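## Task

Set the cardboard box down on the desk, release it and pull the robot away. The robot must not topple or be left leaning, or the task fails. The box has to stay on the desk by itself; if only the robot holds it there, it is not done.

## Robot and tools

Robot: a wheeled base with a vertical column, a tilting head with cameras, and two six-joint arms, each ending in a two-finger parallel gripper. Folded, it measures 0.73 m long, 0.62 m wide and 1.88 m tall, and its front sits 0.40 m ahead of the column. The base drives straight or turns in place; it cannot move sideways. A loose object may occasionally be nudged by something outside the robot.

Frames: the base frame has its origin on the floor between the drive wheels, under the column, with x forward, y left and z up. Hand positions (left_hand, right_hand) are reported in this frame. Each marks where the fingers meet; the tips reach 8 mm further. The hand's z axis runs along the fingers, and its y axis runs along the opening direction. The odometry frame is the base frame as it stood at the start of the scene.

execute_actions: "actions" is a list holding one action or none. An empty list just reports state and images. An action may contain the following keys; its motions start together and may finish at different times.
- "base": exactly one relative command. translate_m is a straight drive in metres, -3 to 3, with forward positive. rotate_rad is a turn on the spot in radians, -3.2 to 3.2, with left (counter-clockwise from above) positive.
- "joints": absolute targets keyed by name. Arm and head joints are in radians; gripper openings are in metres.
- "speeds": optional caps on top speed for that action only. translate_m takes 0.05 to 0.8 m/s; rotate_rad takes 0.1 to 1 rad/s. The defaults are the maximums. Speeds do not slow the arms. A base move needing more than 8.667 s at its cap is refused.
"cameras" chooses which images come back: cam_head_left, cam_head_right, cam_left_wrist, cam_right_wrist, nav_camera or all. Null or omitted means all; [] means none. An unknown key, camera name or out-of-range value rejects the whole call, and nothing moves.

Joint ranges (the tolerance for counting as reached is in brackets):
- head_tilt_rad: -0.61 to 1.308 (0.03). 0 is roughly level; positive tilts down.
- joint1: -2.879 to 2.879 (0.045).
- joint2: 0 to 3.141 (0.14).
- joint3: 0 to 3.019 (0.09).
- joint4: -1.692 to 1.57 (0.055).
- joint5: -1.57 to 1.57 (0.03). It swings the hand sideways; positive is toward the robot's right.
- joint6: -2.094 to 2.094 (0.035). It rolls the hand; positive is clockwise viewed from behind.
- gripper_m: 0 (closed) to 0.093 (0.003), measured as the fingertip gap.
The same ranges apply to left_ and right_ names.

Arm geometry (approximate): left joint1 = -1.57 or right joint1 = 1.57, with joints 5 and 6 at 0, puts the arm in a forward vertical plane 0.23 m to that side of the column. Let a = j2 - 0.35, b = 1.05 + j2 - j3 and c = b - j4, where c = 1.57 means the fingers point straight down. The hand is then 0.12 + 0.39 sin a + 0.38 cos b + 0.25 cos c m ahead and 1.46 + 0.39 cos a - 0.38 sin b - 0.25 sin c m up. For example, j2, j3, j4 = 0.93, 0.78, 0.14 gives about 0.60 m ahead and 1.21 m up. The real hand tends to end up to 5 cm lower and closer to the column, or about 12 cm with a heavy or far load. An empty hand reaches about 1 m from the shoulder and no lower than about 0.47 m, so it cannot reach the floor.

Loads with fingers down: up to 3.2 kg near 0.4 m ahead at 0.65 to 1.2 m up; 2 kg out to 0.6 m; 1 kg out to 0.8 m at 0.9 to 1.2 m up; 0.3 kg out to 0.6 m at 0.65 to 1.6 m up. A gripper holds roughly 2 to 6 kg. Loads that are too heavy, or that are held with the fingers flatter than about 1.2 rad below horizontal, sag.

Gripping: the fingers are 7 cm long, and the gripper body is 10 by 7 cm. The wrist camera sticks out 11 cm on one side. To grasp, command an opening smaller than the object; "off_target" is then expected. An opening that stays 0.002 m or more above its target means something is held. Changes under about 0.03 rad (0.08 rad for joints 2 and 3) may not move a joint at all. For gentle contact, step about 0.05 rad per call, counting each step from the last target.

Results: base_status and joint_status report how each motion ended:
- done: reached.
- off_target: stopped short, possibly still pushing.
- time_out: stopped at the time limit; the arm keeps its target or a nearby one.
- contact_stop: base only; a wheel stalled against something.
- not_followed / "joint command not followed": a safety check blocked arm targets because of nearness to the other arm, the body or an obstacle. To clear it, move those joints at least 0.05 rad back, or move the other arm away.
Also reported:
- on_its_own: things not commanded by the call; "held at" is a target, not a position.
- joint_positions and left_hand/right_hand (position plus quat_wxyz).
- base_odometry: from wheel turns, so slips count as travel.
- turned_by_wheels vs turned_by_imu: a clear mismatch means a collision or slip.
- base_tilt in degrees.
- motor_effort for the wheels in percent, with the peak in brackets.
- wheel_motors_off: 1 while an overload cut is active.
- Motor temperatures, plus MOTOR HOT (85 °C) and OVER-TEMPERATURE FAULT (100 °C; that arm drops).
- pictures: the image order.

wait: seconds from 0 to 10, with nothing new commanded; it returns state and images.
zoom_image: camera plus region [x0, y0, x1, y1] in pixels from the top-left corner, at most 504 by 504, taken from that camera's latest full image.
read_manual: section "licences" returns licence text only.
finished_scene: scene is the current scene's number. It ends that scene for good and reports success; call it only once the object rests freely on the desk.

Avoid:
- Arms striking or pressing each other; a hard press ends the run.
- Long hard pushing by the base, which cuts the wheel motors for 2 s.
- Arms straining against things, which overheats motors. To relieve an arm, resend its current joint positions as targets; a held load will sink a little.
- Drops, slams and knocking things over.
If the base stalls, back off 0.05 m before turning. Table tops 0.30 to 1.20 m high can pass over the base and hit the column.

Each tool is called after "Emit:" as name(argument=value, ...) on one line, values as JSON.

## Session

Emit:
execute_actions(actions=[])

Scene clock: 0.00 s.
Motor temperatures (°C, as the motors report them): left_arm=[21 22 23 22 21 23] | right_arm=[23 27 21 23 21 24]
base_odometry: x=+0.000 y=+0.000 heading=+0.000 (m, m, rad; odometry frame)
turned_by_wheels: +0.000 (rad since the last result)
turned_by_imu: +0.000 (rad since the last result)
base_tilt: forward=-0.5 right=+0.2 (deg)
base_status: not commanded
joint_positions: head_tilt_rad=+0.867 left_joint1_rad=-1.580 left_joint2_rad=+0.854 left_joint3_rad=+0.426 left_joint4_rad=-0.950 left_joint5_rad=+0.013 left_joint6_rad=-0.108 left_gripper_m=+0.094 right_joint1_rad=+1.553 right_joint2_rad=+0.906 right_joint3_rad=+0.417 right_joint4_rad=-0.899 right_joint5_rad=+0.002 right_joint6_rad=+0.081 right_gripper_m=+0.095
joint_status: not commanded
wheel_motors_off: 0
motor_effort: left_wheel=+0 right_wheel=+4 (%)
left_hand: x=+0.1620 y=+0.2203 z=+1.2509 quat_wxyz=(+0.414, +0.048, -0.909, -0.014) (m; base frame)
right_hand: x=+0.1544 y=-0.2298 z=+1.2411 quat_wxyz=(+0.418, -0.044, -0.907, +0.023) (m; base frame)
pictures: cam_head_left, cam_head_right, cam_left_wrist, cam_right_wrist, nav_camera
camera_calibration (this result's frames):
cam_head_left: T_world_to_cam=[[0.0665963, -0.996362, -0.0531746, 0.110853], [-0.735894, -0.0130576, -0.676971, 1.07641], [0.673814, 0.0842146, -0.734086, 1.02769], [0, 0, 0, 1]] pos_world=[0.0922645, 0.0379583, 1.48901]
cam_head_right: T_world_to_cam=[[0.0804136, -0.995698, -0.0460411, 0.0105556], [-0.732525, -0.0277081, -0.680176, 1.08155], [0.675974, 0.0884217, -0.731601, 1.02645], [0, 0, 0, 1]] pos_world=[0.0975604, -0.0502822, 1.48708]
cam_left_wrist: T_world_to_cam=[[0.0793418, -0.994924, -0.0618888, 0.289028], [-0.0923083, -0.0691506, 0.993326, -1.20778], [-0.992564, -0.0730994, -0.0973263, 0.426285], [0, 0, 0, 1]] pos_world=[0.288695, 0.235204, 1.25909]
cam_right_wrist: T_world_to_cam=[[-0.056836, -0.995361, 0.077633, -0.318753], [-0.071992, 0.0816422, 0.994058, -1.19777], [-0.995785, 0.0509093, -0.0762982, 0.388337], [0, 0, 0, 1]] pos_world=[0.282353, -0.239256, 1.24503]
Images, in order (width x height): cam_head_left 896x504, cam_head_right 896x504, cam_left_wrist 504x504, cam_right_wrist 504x504, nav_camera 896x504.

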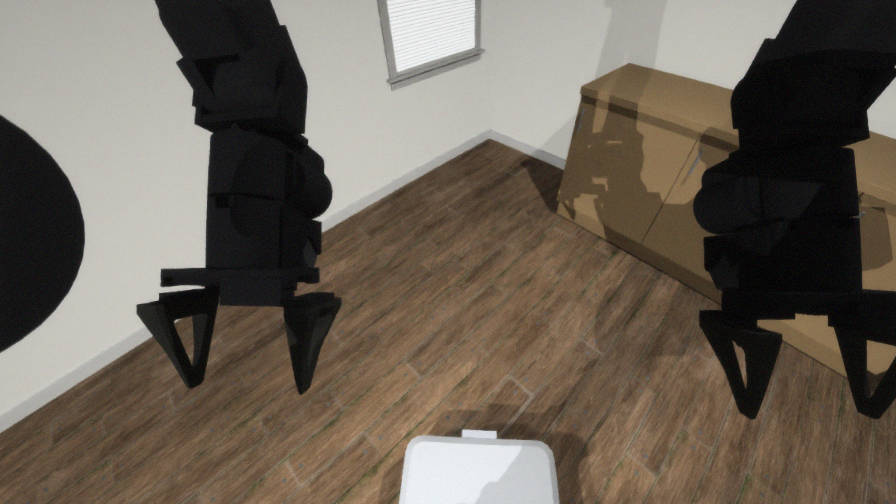

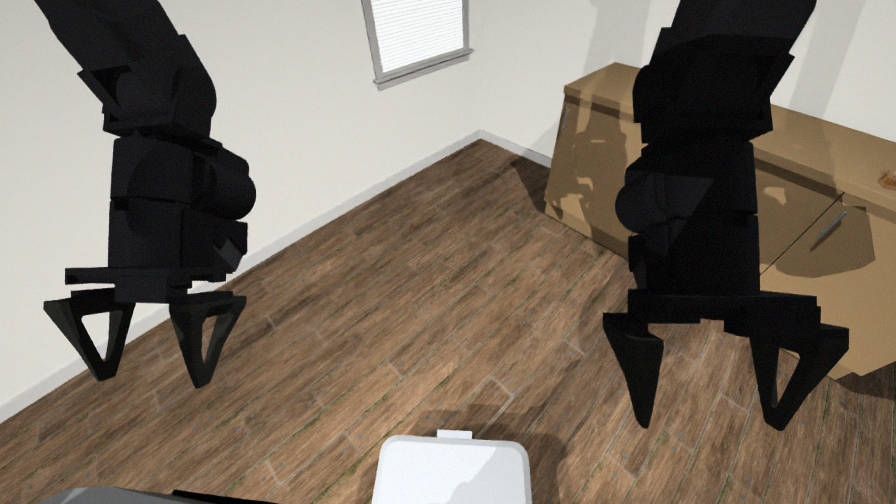

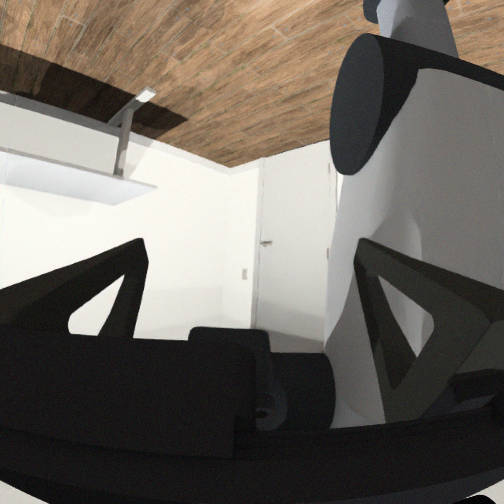

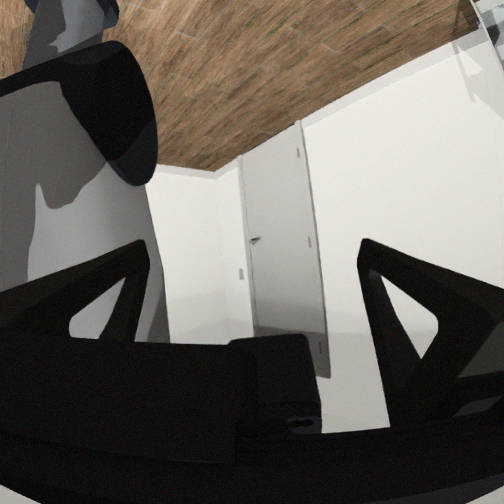

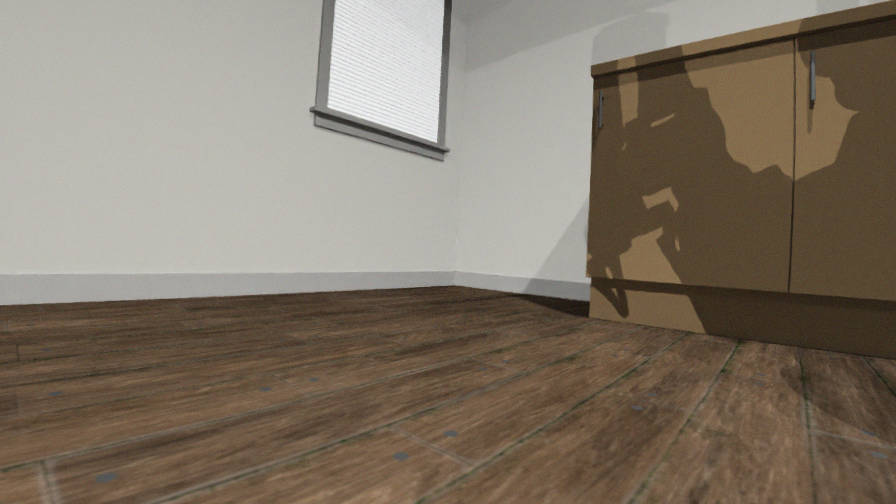

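Emit:
zoom_image(camera="cam_head_right", region=[796, 130, 896, 230])

Emit:
zoom_image(camera="cam_right_wrist", region=[404, 0, 504, 120])

Emit:
zoom_image(camera="cam_left_wrist", region=[0, 30, 240, 240])

Region (796, 130, 896, 230) of cam_head_right's 896x504 image, scaled by 5.040, with more detail than that image has.

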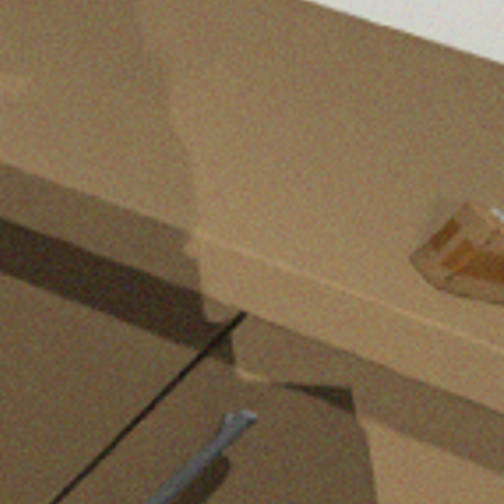

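Region (404, 0, 504, 120) of cam_right_wrist's 504x504 image, scaled by 4.200, with more detail than that image has.

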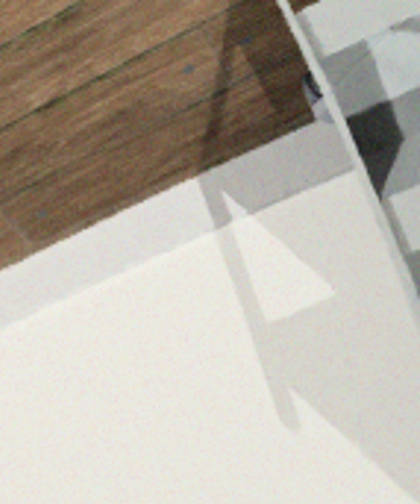

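Region (0, 30, 240, 240) of cam_left_wrist's 504x504 image, scaled by 2.100, with more detail than that image has; it fills the top 441 rows of this view, and the rest is white.

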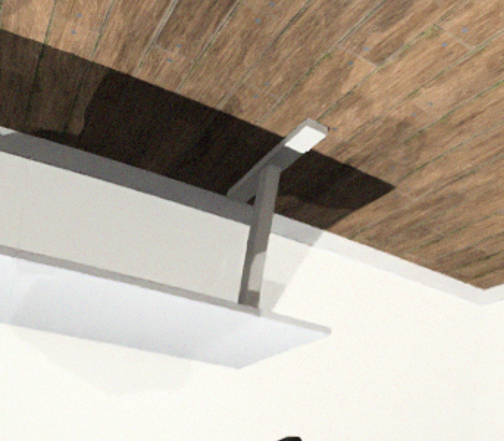

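Emit:
execute_actions(actions=[{"base": {"rotate_rad": -0.9}, "joints": {"head_tilt_rad": 0.5}}], cameras=["cam_head_left", "cam_head_right", "nav_camera"])

Scene clock: 23.50 s.
Motor temperatures (°C, as the motors report them): left_arm=[21 22 23 22 21 23] | right_arm=[23 27 21 23 21 24]
base_odometry: x=+0.000 y=+0.000 heading=-0.899 (m, m, rad; odometry frame)
turned_by_wheels: -0.899 (rad since the last result)
turned_by_imu: -0.893 (rad since the last result)
base_tilt: forward=-0.5 right=+0.3 (deg)
base_status: done
joint_positions: head_tilt_rad=+0.518 left_joint1_rad=-1.580 left_joint2_rad=+0.854 left_joint3_rad=+0.426 left_joint4_rad=-0.950 left_joint5_rad=+0.013 left_joint6_rad=-0.108 left_gripper_m=+0.094 right_joint1_rad=+1.553 right_joint2_rad=+0.906 right_joint3_rad=+0.417 right_joint4_rad=-0.899 right_joint5_rad=+0.002 right_joint6_rad=+0.081 right_gripper_m=+0.095
joint_status: all done
wheel_motors_off: 0
motor_effort: left_wheel=+1(24) right_wheel=-1(30) (%)
left_hand: x=+0.1620 y=+0.2203 z=+1.2509 quat_wxyz=(+0.414, +0.048, -0.909, -0.014) (m; base frame)
right_hand: x=+0.1544 y=-0.2298 z=+1.2411 quat_wxyz=(+0.418, -0.044, -0.907, +0.023) (m; base frame)
pictures: cam_head_left, cam_head_right, nav_camera
camera_calibration (this result's frames):
cam_head_left: T_world_to_cam=[[0.080763, -0.996362, -0.0272018, 0.0701467], [-0.4601, -0.0130576, -0.887771, 1.38725], [0.884186, 0.0842146, -0.459481, 0.594284], [0, 0, 0, 1]] pos_world=[0.107151, 0.0379583, 1.50653]
cam_head_right: T_world_to_cam=[[0.0913088, -0.995698, -0.0157742, -0.0366002], [-0.455838, -0.0277081, -0.889631, 1.39027], [0.885367, 0.0884217, -0.456407, 0.592177], [0, 0, 0, 1]] pos_world=[0.112788, -0.0502822, 1.50653]
Images, in order (width x height): cam_head_left 896x504, cam_head_right 896x504, nav_camera 896x504.

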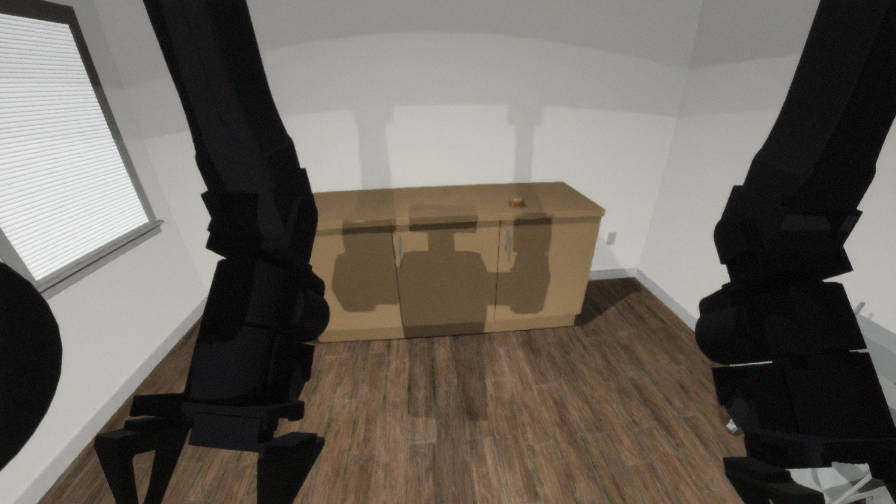

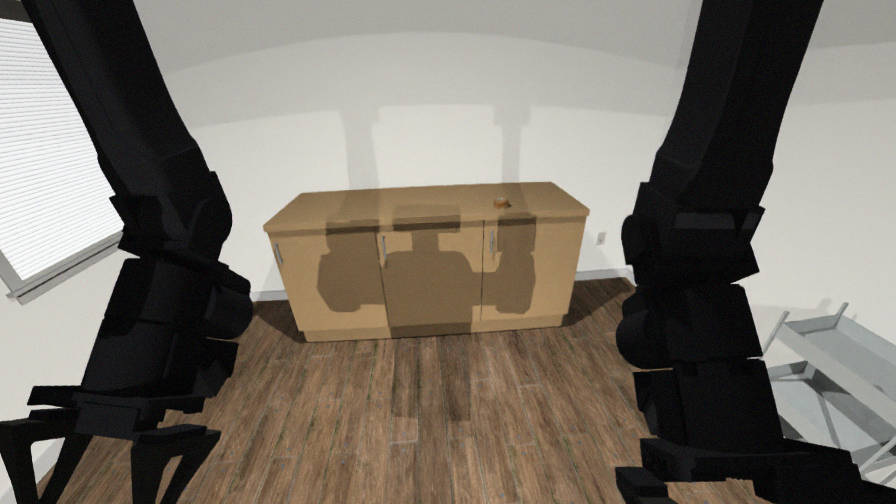

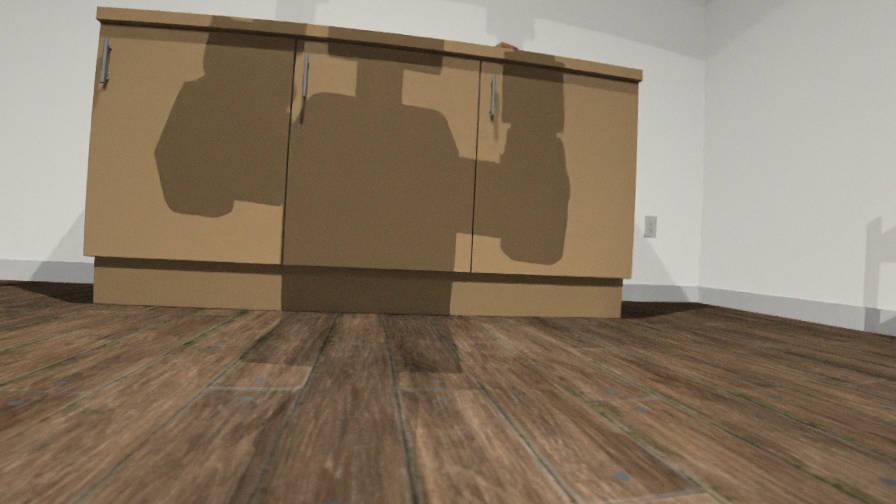

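Emit:
execute_actions(actions=[])

Scene clock: 32.30 s.
Motor temperatures (°C, as the motors report them): left_arm=[21 22 23 22 21 23] | right_arm=[23 27 21 23 21 24]
base_odometry: x=+0.000 y=+0.000 heading=-0.899 (m, m, rad; odometry frame)
turned_by_wheels: +0.000 (rad since the last result)
turned_by_imu: +0.000 (rad since the last result)
base_tilt: forward=-0.5 right=+0.1 (deg)
base_status: done
joint_positions: head_tilt_rad=+0.518 left_joint1_rad=-1.580 left_joint2_rad=+0.854 left_joint3_rad=+0.426 left_joint4_rad=-0.950 left_joint5_rad=+0.013 left_joint6_rad=-0.108 left_gripper_m=+0.094 right_joint1_rad=+1.553 right_joint2_rad=+0.906 right_joint3_rad=+0.417 right_joint4_rad=-0.899 right_joint5_rad=+0.002 right_joint6_rad=+0.081 right_gripper_m=+0.095
joint_status: all done
wheel_motors_off: 0
motor_effort: left_wheel=+2(24) right_wheel=-2(30) (%)
left_hand: x=+0.1620 y=+0.2203 z=+1.2509 quat_wxyz=(+0.414, +0.048, -0.909, -0.014) (m; base frame)
right_hand: x=+0.1544 y=-0.2298 z=+1.2411 quat_wxyz=(+0.418, -0.044, -0.907, +0.023) (m; base frame)
pictures: cam_head_left, cam_head_right, cam_left_wrist, cam_right_wrist, nav_camera
camera_calibration (this result's frames):
cam_head_left: T_world_to_cam=[[0.0807632, -0.996362, -0.0272012, 0.0701458], [-0.460093, -0.0130576, -0.887774, 1.38725], [0.88419, 0.0842146, -0.459474, 0.594273], [0, 0, 0, 1]] pos_world=[0.107152, 0.0379583, 1.50653]
cam_head_right: T_world_to_cam=[[0.091309, -0.995698, -0.0157735, -0.0366013], [-0.455831, -0.0277081, -0.889635, 1.39028], [0.88537, 0.0884217, -0.4564, 0.592166], [0, 0, 0, 1]] pos_world=[0.112788, -0.0502822, 1.50653]
cam_left_wrist: T_world_to_cam=[[0.0793418, -0.994924, -0.0618888, 0.289028], [-0.0923083, -0.0691506, 0.993326, -1.20778], [-0.992564, -0.0730994, -0.0973263, 0.426285], [0, 0, 0, 1]] pos_world=[0.288695, 0.235204, 1.25909]
cam_right_wrist: T_world_to_cam=[[-0.056836, -0.995361, 0.077633, -0.318753], [-0.071992, 0.0816422, 0.994058, -1.19777], [-0.995785, 0.0509093, -0.0762982, 0.388337], [0, 0, 0, 1]] pos_world=[0.282353, -0.239256, 1.24503]
Images, in order (width x height): cam_head_left 896x504, cam_head_right 896x504, cam_left_wrist 504x504, cam_right_wrist 504x504, nav_camera 896x504.

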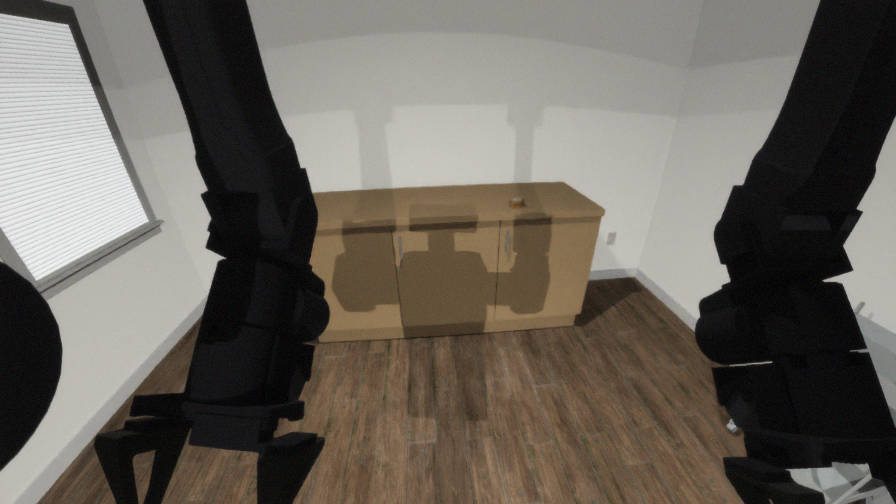

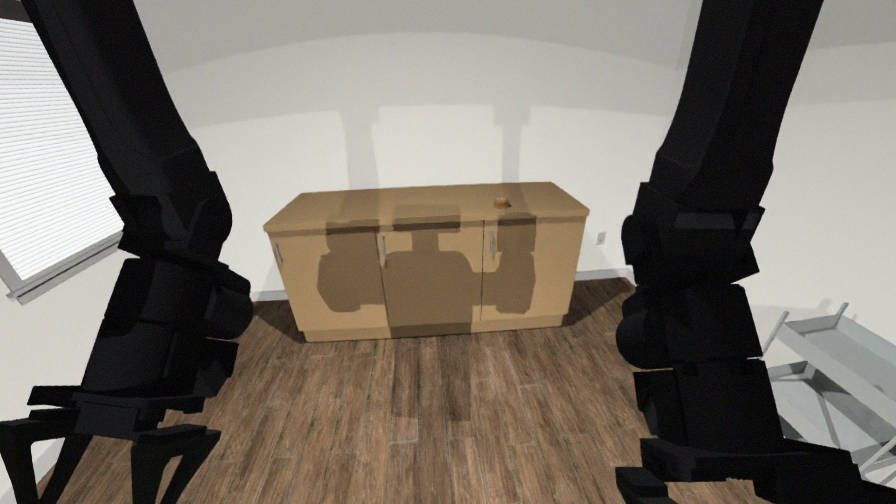

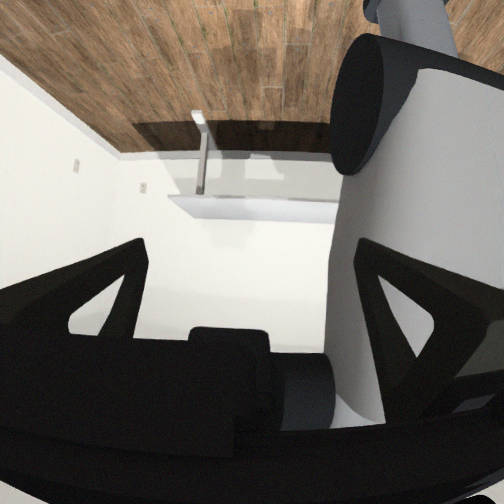

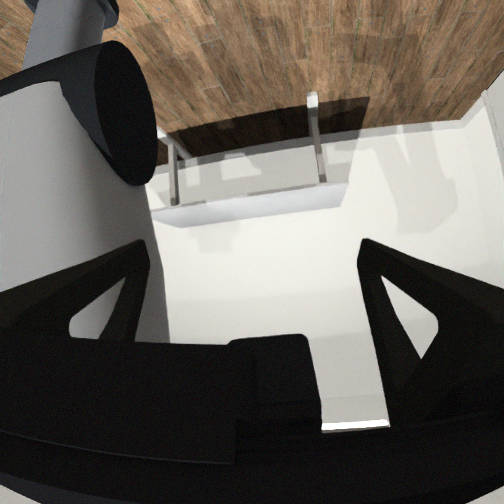

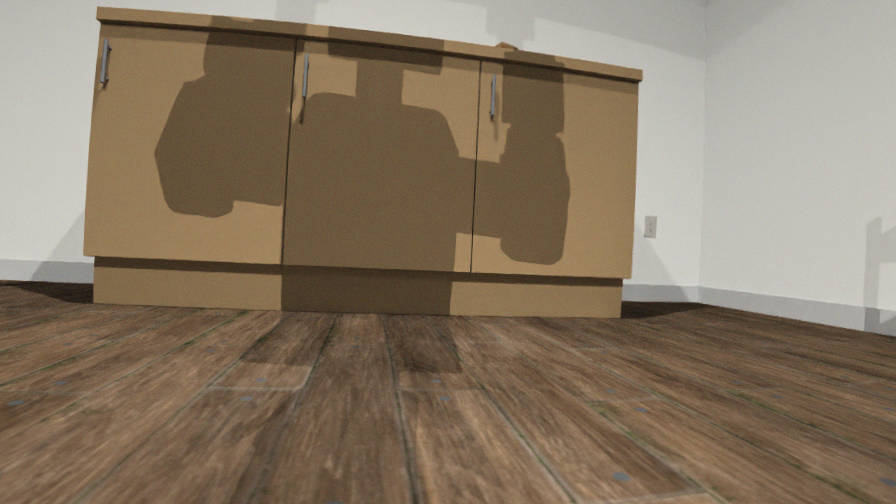

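Emit:
zoom_image(camera="cam_head_right", region=[471, 183, 531, 223])

Emit:
zoom_image(camera="cam_head_left", region=[487, 183, 547, 223])

Emit:
zoom_image(camera="nav_camera", region=[477, 25, 537, 65])

Region (471, 183, 531, 223) of cam_head_right's 896x504 image, scaled by 8.400, with more detail than that image has.

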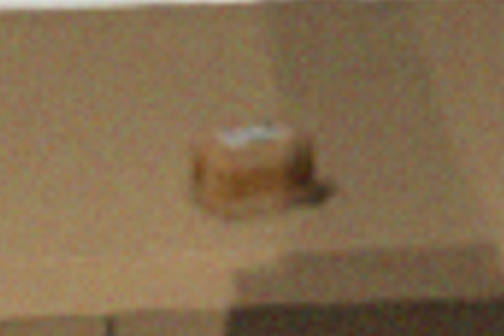

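Region (487, 183, 547, 223) of cam_head_left's 896x504 image, scaled by 8.400, with more detail than that image has.

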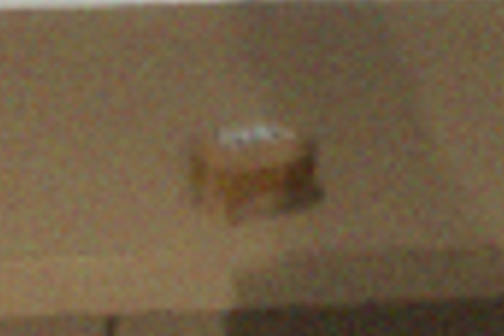

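Region (477, 25, 537, 65) of nav_camera's 896x504 image, scaled by 8.400, with more detail than that image has.

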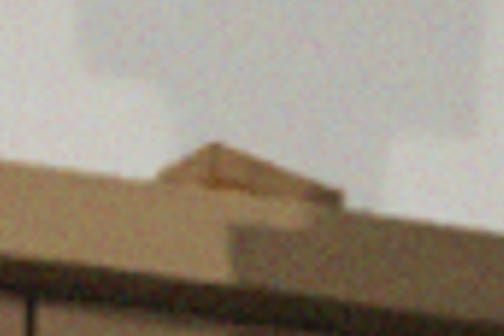

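Emit:
zoom_image(camera="cam_head_right", region=[470, 290, 590, 350])

Emit:
zoom_image(camera="cam_head_right", region=[520, 170, 620, 240])

Emit:
zoom_image(camera="nav_camera", region=[560, 250, 680, 330])

Emit:
zoom_image(camera="nav_camera", region=[580, 40, 680, 110])

Region (470, 290, 590, 350) of cam_head_right's 896x504 image, scaled by 4.200, with more detail than that image has.

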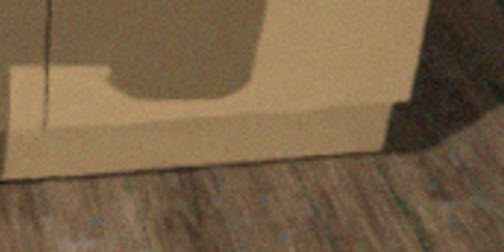

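Region (520, 170, 620, 240) of cam_head_right's 896x504 image, scaled by 5.040, with more detail than that image has; it fills the top 353 rows of this view, and the rest is white.

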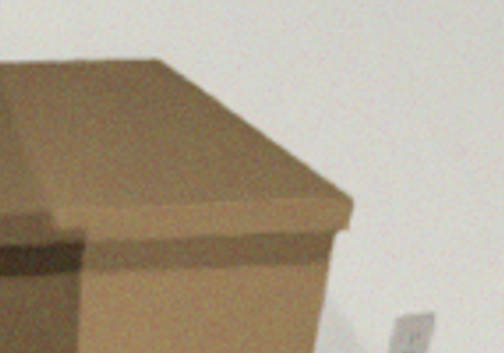

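Region (560, 250, 680, 330) of nav_camera's 896x504 image, scaled by 4.200, with more detail than that image has.

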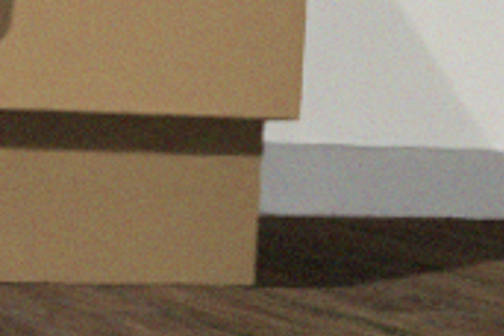

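Region (580, 40, 680, 110) of nav_camera's 896x504 image, scaled by 5.040, with more detail than that image has; it fills the top 353 rows of this view, and the rest is white.

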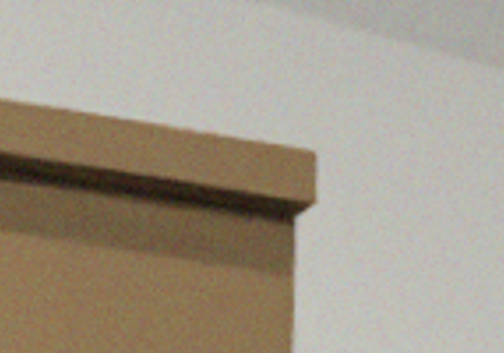

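Emit:
execute_actions(actions=[{"base": {"translate_m": 1.25}, "joints": {"head_tilt_rad": 0.9, "right_joint1_rad": 1.57, "right_joint2_rad": 1.485, "right_joint3_rad": 1.27, "right_joint4_rad": -0.32, "right_joint5_rad": 0.0, "right_joint6_rad": 0.98, "right_gripper_m": 0.093}}])

Scene clock: 117.70 s.
Motor temperatures (°C, as the motors report them): left_arm=[21 22 23 22 21 23] | right_arm=[23 27 21 23 21 24]
base_odometry: x=+0.778 y=-0.979 heading=-0.899 (m, m, rad; odometry frame)
turned_by_wheels: +0.000 (rad since the last result)
turned_by_imu: +0.000 (rad since the last result)
base_tilt: forward=-0.5 right=+0.1 (deg)
base_status: done
joint_positions: head_tilt_rad=+0.902 left_joint1_rad=-1.580 left_joint2_rad=+0.854 left_joint3_rad=+0.424 left_joint4_rad=-0.950 left_joint5_rad=+0.013 left_joint6_rad=-0.108 left_gripper_m=+0.094 right_joint1_rad=+1.557 right_joint2_rad=+1.477 right_joint3_rad=+1.264 right_joint4_rad=-0.326 right_joint5_rad=+0.002 right_joint6_rad=+0.973 right_gripper_m=+0.093
joint_status: all done
wheel_motors_off: 0
motor_effort: left_wheel=-1(51) right_wheel=+0(34) (%)
left_hand: x=+0.1607 y=+0.2203 z=+1.2512 quat_wxyz=(+0.415, +0.048, -0.908, -0.014) (m; base frame)
right_hand: x=+0.5849 y=-0.2346 z=+1.0107 quat_wxyz=(+0.004, -0.470, -0.882, +0.010) (m; base frame)
pictures: cam_head_left, cam_head_right, cam_left_wrist, cam_right_wrist, nav_camera
camera_calibration (this result's frames):
cam_head_left: T_world_to_cam=[[0.0647249, -0.996362, -0.0554373, 0.114431], [-0.758779, -0.0130576, -0.651218, 1.03789], [0.648125, 0.0842146, -0.756863, 1.06406], [0, 0, 0, 1]] pos_world=[0.0904827, 0.0379583, 1.48758]
cam_head_right: T_world_to_cam=[[0.0787798, -0.995698, -0.048784, 0.0148614], [-0.755522, -0.0277081, -0.654537, 1.04321], [0.650369, 0.0884217, -0.754454, 1.06292], [0, 0, 0, 1]] pos_world=[0.095709, -0.0502822, 1.48547]
cam_left_wrist: T_world_to_cam=[[0.0791823, -0.994925, -0.0620803, 0.289421], [-0.0900358, -0.0691591, 0.993534, -1.20886], [-0.992786, -0.0730809, -0.0950551, 0.422279], [0, 0, 0, 1]] pos_world=[0.287475, 0.235209, 1.25915]
cam_right_wrist: T_world_to_cam=[[-0.828345, -0.559764, 0.0225557, 0.327929], [-0.441661, 0.677286, 0.588404, -0.171462], [-0.344644, 0.47744, -0.808252, 1.25876], [0, 0, 0, 1]] pos_world=[0.629736, -0.301294, 1.11089]
Images, in order (width x height): cam_head_left 896x504, cam_head_right 896x504, cam_left_wrist 504x504, cam_right_wrist 504x504, nav_camera 896x504.

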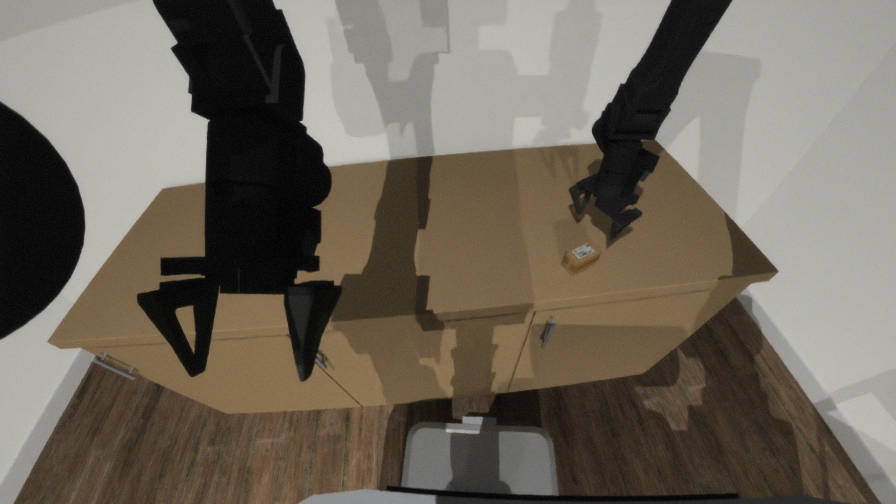

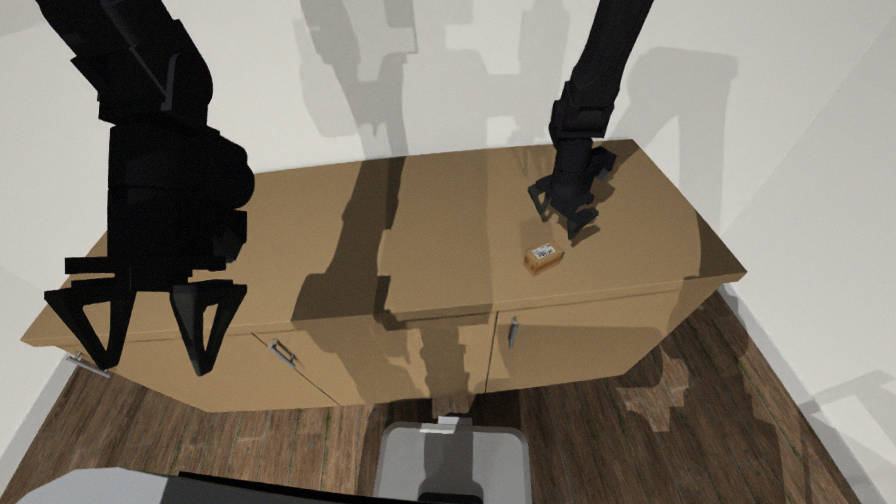

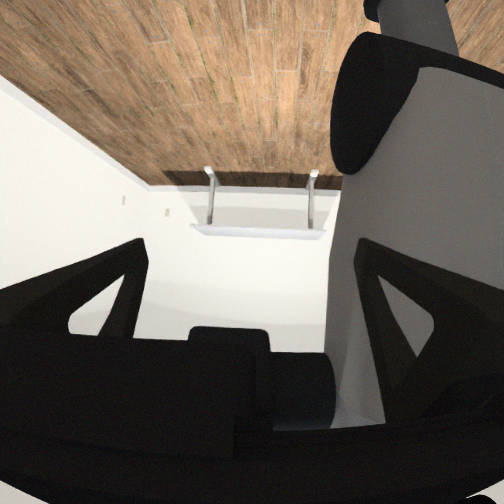

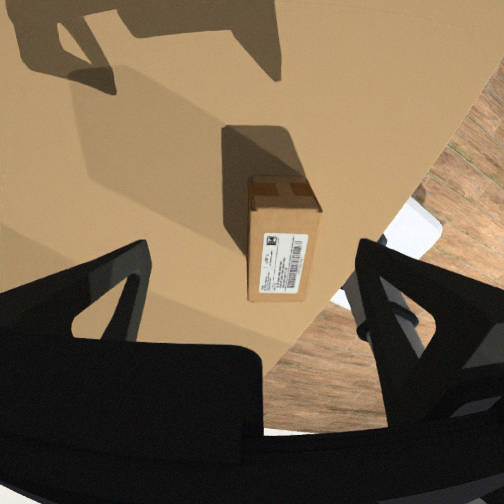

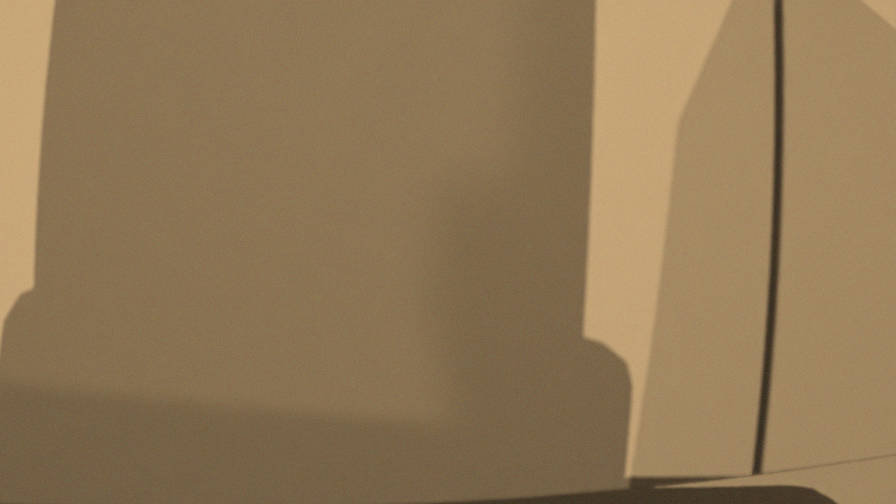

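Emit:
zoom_image(camera="cam_right_wrist", region=[200, 150, 380, 330])

Emit:
zoom_image(camera="cam_head_right", region=[500, 170, 620, 290])

Emit:
zoom_image(camera="cam_head_left", region=[540, 170, 660, 290])

Region (200, 150, 380, 330) of cam_right_wrist's 504x504 image, scaled by 2.800, with more detail than that image has.

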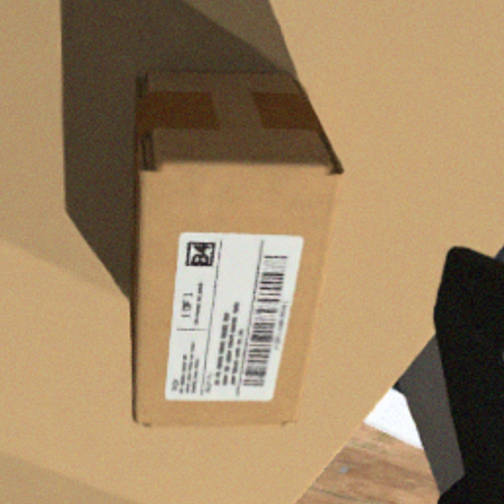

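Region (500, 170, 620, 290) of cam_head_right's 896x504 image, scaled by 4.200, with more detail than that image has.

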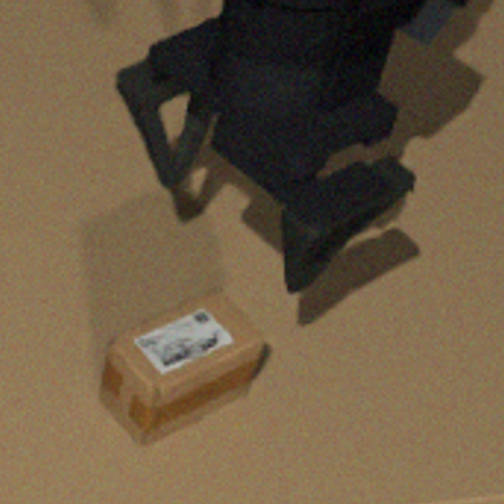

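Region (540, 170, 660, 290) of cam_head_left's 896x504 image, scaled by 4.200, with more detail than that image has.

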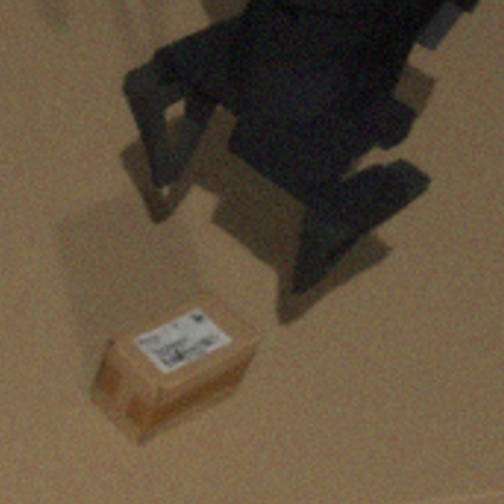

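Emit:
zoom_image(camera="cam_head_right", region=[515, 230, 575, 285])

Emit:
zoom_image(camera="cam_head_left", region=[553, 230, 613, 285])

Region (515, 230, 575, 285) of cam_head_right's 896x504 image, scaled by 8.400, with more detail than that image has; it fills the top 462 rows of this view, and the rest is white.

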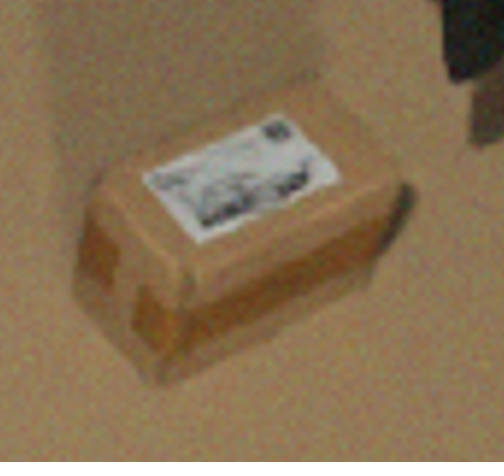

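Region (553, 230, 613, 285) of cam_head_left's 896x504 image, scaled by 8.400, with more detail than that image has; it fills the top 462 rows of this view, and the rest is white.

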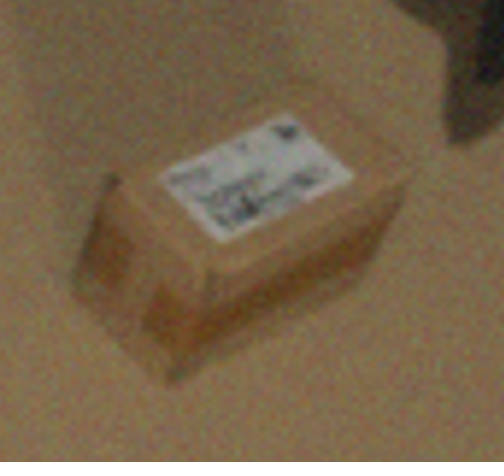

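Emit:
execute_actions(actions=[{"joints": {"right_joint1_rad": 1.598, "right_joint2_rad": 1.652, "right_joint3_rad": 1.27, "right_joint4_rad": -0.153, "right_joint5_rad": 0.0, "right_joint6_rad": 0.98}}], cameras=["cam_head_right", "cam_right_wrist", "cam_head_left"])

Scene clock: 169.73 s.
Motor temperatures (°C, as the motors report them): left_arm=[21 23 23 22 21 23] | right_arm=[23 29 22 23 21 24]
base_odometry: x=+0.778 y=-0.979 heading=-0.899 (m, m, rad; odometry frame)
turned_by_wheels: +0.000 (rad since the last result)
turned_by_imu: -0.001 (rad since the last result)
base_tilt: forward=-0.4 right=+0.3 (deg)
base_status: not commanded
joint_positions: head_tilt_rad=+0.902 left_joint1_rad=-1.580 left_joint2_rad=+0.854 left_joint3_rad=+0.424 left_joint4_rad=-0.950 left_joint5_rad=+0.013 left_joint6_rad=-0.108 left_gripper_m=+0.094 right_joint1_rad=+1.592 right_joint2_rad=+1.568 right_joint3_rad=+1.271 right_joint4_rad=-0.173 right_joint5_rad=+0.006 right_joint6_rad=+0.974 right_gripper_m=+0.093
joint_status: all done
wheel_motors_off: 0
motor_effort: left_wheel=+0(4) right_wheel=-1(6) (%)
left_hand: x=+0.1607 y=+0.2203 z=+1.2512 quat_wxyz=(+0.415, +0.048, -0.908, -0.014) (m; base frame)
right_hand: x=+0.5848 y=-0.2124 z=+0.9703 quat_wxyz=(-0.021, -0.464, -0.886, -0.018) (m; base frame)
pictures: cam_head_left, cam_head_right, cam_right_wrist
camera_calibration (this result's frames):
cam_head_left: T_world_to_cam=[[0.0647249, -0.996362, -0.0554373, 0.114431], [-0.758779, -0.0130576, -0.651218, 1.03789], [0.648125, 0.0842146, -0.756863, 1.06406], [0, 0, 0, 1]] pos_world=[0.0904827, 0.0379583, 1.48758]
cam_head_right: T_world_to_cam=[[0.0787798, -0.995698, -0.048784, 0.0148614], [-0.755522, -0.0277081, -0.654537, 1.04321], [0.650369, 0.0884217, -0.754454, 1.06292], [0, 0, 0, 1]] pos_world=[0.095709, -0.0502822, 1.48547]
cam_right_wrist: T_world_to_cam=[[-0.818604, -0.572205, -0.0496945, 0.402896], [-0.492578, 0.654917, 0.573106, -0.122847], [-0.295388, 0.493625, -0.817973, 1.19947], [0, 0, 0, 1]] pos_world=[0.623612, -0.281097, 1.07156]
Images, in order (width x height): cam_head_left 896x504, cam_head_right 896x504, cam_right_wrist 504x504.

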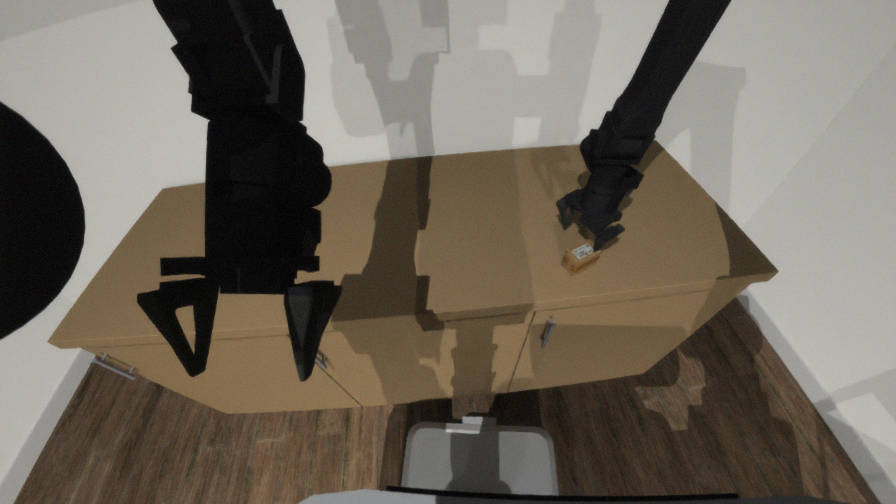

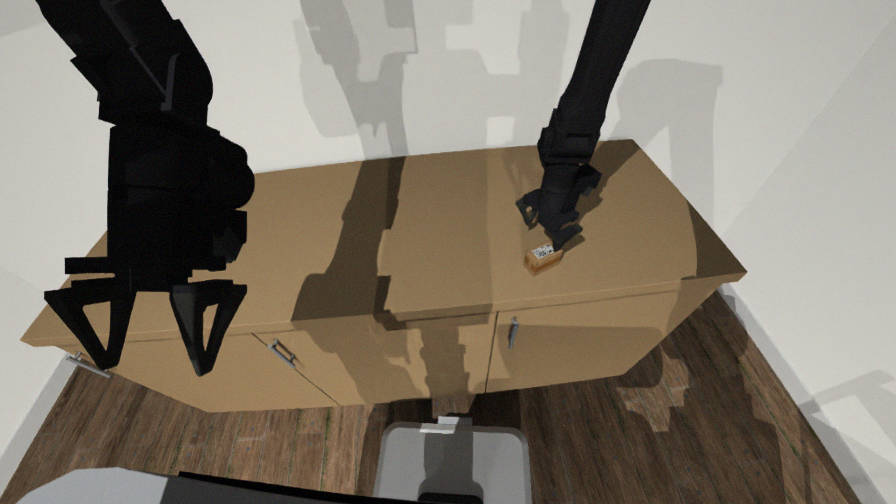

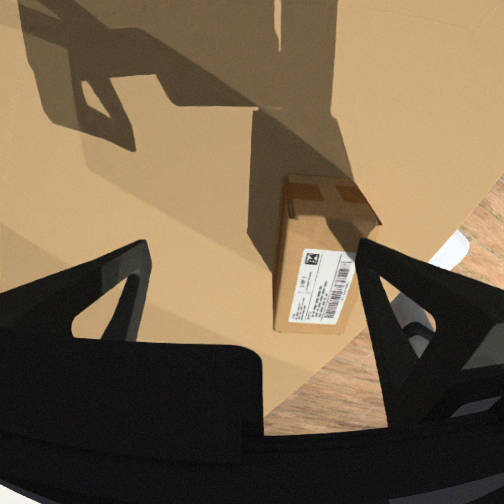

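Emit:
execute_actions(actions=[{"joints": {"right_joint1_rad": 1.598, "right_joint2_rad": 1.495, "right_joint3_rad": 1.27, "right_joint4_rad": -0.19, "right_joint5_rad": 0.0, "right_joint6_rad": 0.98}}], cameras=["cam_head_right", "cam_right_wrist"])

Scene clock: 233.43 s.
Motor temperatures (°C, as the motors report them): left_arm=[21 23 23 22 21 23] | right_arm=[23 28 22 23 21 24]
base_odometry: x=+0.778 y=-0.979 heading=-0.899 (m, m, rad; odometry frame)
turned_by_wheels: +0.000 (rad since the last result)
turned_by_imu: -0.001 (rad since the last result)
base_tilt: forward=-0.5 right=+0.0 (deg)
base_status: not commanded
joint_positions: head_tilt_rad=+0.902 left_joint1_rad=-1.580 left_joint2_rad=+0.854 left_joint3_rad=+0.424 left_joint4_rad=-0.950 left_joint5_rad=+0.013 left_joint6_rad=-0.108 left_gripper_m=+0.094 right_joint1_rad=+1.592 right_joint2_rad=+1.511 right_joint3_rad=+1.266 right_joint4_rad=-0.182 right_joint5_rad=+0.003 right_joint6_rad=+0.974 right_gripper_m=+0.093
joint_status: all done
wheel_motors_off: 0
motor_effort: left_wheel=+0(1) right_wheel=+0(0) (%)
left_hand: x=+0.1607 y=+0.2203 z=+1.2512 quat_wxyz=(+0.415, +0.048, -0.908, -0.014) (m; base frame)
right_hand: x=+0.6064 y=-0.2121 z=+0.9965 quat_wxyz=(-0.039, -0.463, -0.885, -0.030) (m; base frame)
pictures: cam_head_right, cam_right_wrist
camera_calibration (this result's frames):
cam_head_right: T_world_to_cam=[[0.0787798, -0.995698, -0.048784, 0.0148614], [-0.755522, -0.0277081, -0.654537, 1.04321], [0.65037, 0.0884217, -0.754454, 1.06292], [0, 0, 0, 1]] pos_world=[0.095709, -0.0502822, 1.48547]
cam_right_wrist: T_world_to_cam=[[-0.815983, -0.571522, -0.0867991, 0.457675], [-0.516304, 0.652994, 0.554102, -0.0945223], [-0.260002, 0.496953, -0.827911, 1.21634], [0, 0, 0, 1]] pos_world=[0.640903, -0.281169, 1.09912]
Images, in order (width x height): cam_head_right 896x504, cam_right_wrist 504x504.

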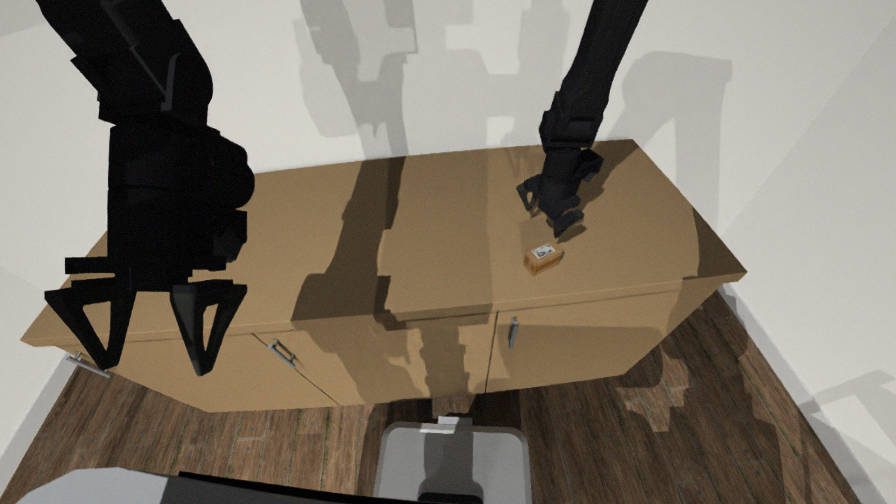

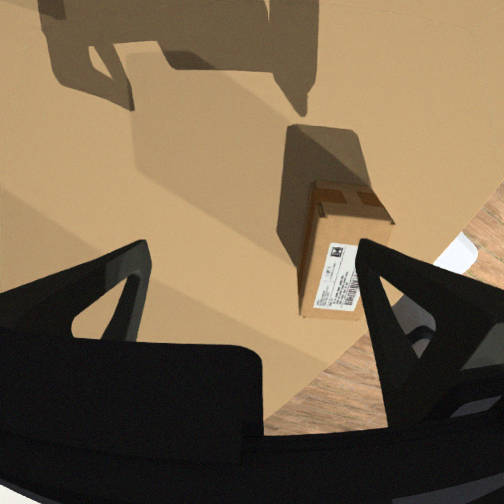

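Emit:
zoom_image(camera="cam_right_wrist", region=[260, 160, 430, 330])

Emit:
zoom_image(camera="cam_head_right", region=[515, 230, 575, 285])

Region (260, 160, 430, 330) of cam_right_wrist's 504x504 image, scaled by 2.965, with more detail than that image has.

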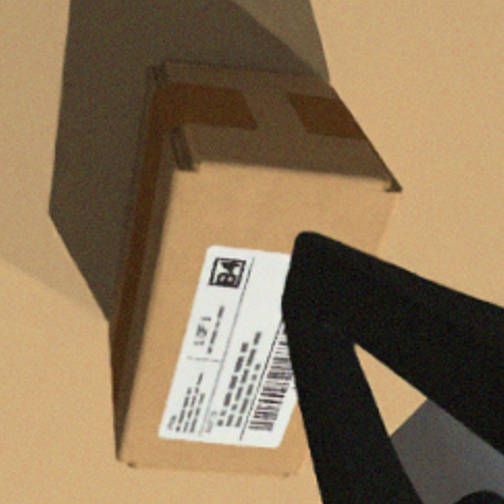

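Region (515, 230, 575, 285) of cam_head_right's 896x504 image, scaled by 8.400, with more detail than that image has; it fills the top 462 rows of this view, and the rest is white.

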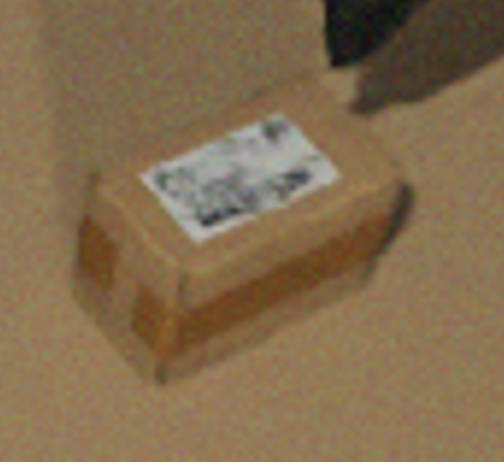

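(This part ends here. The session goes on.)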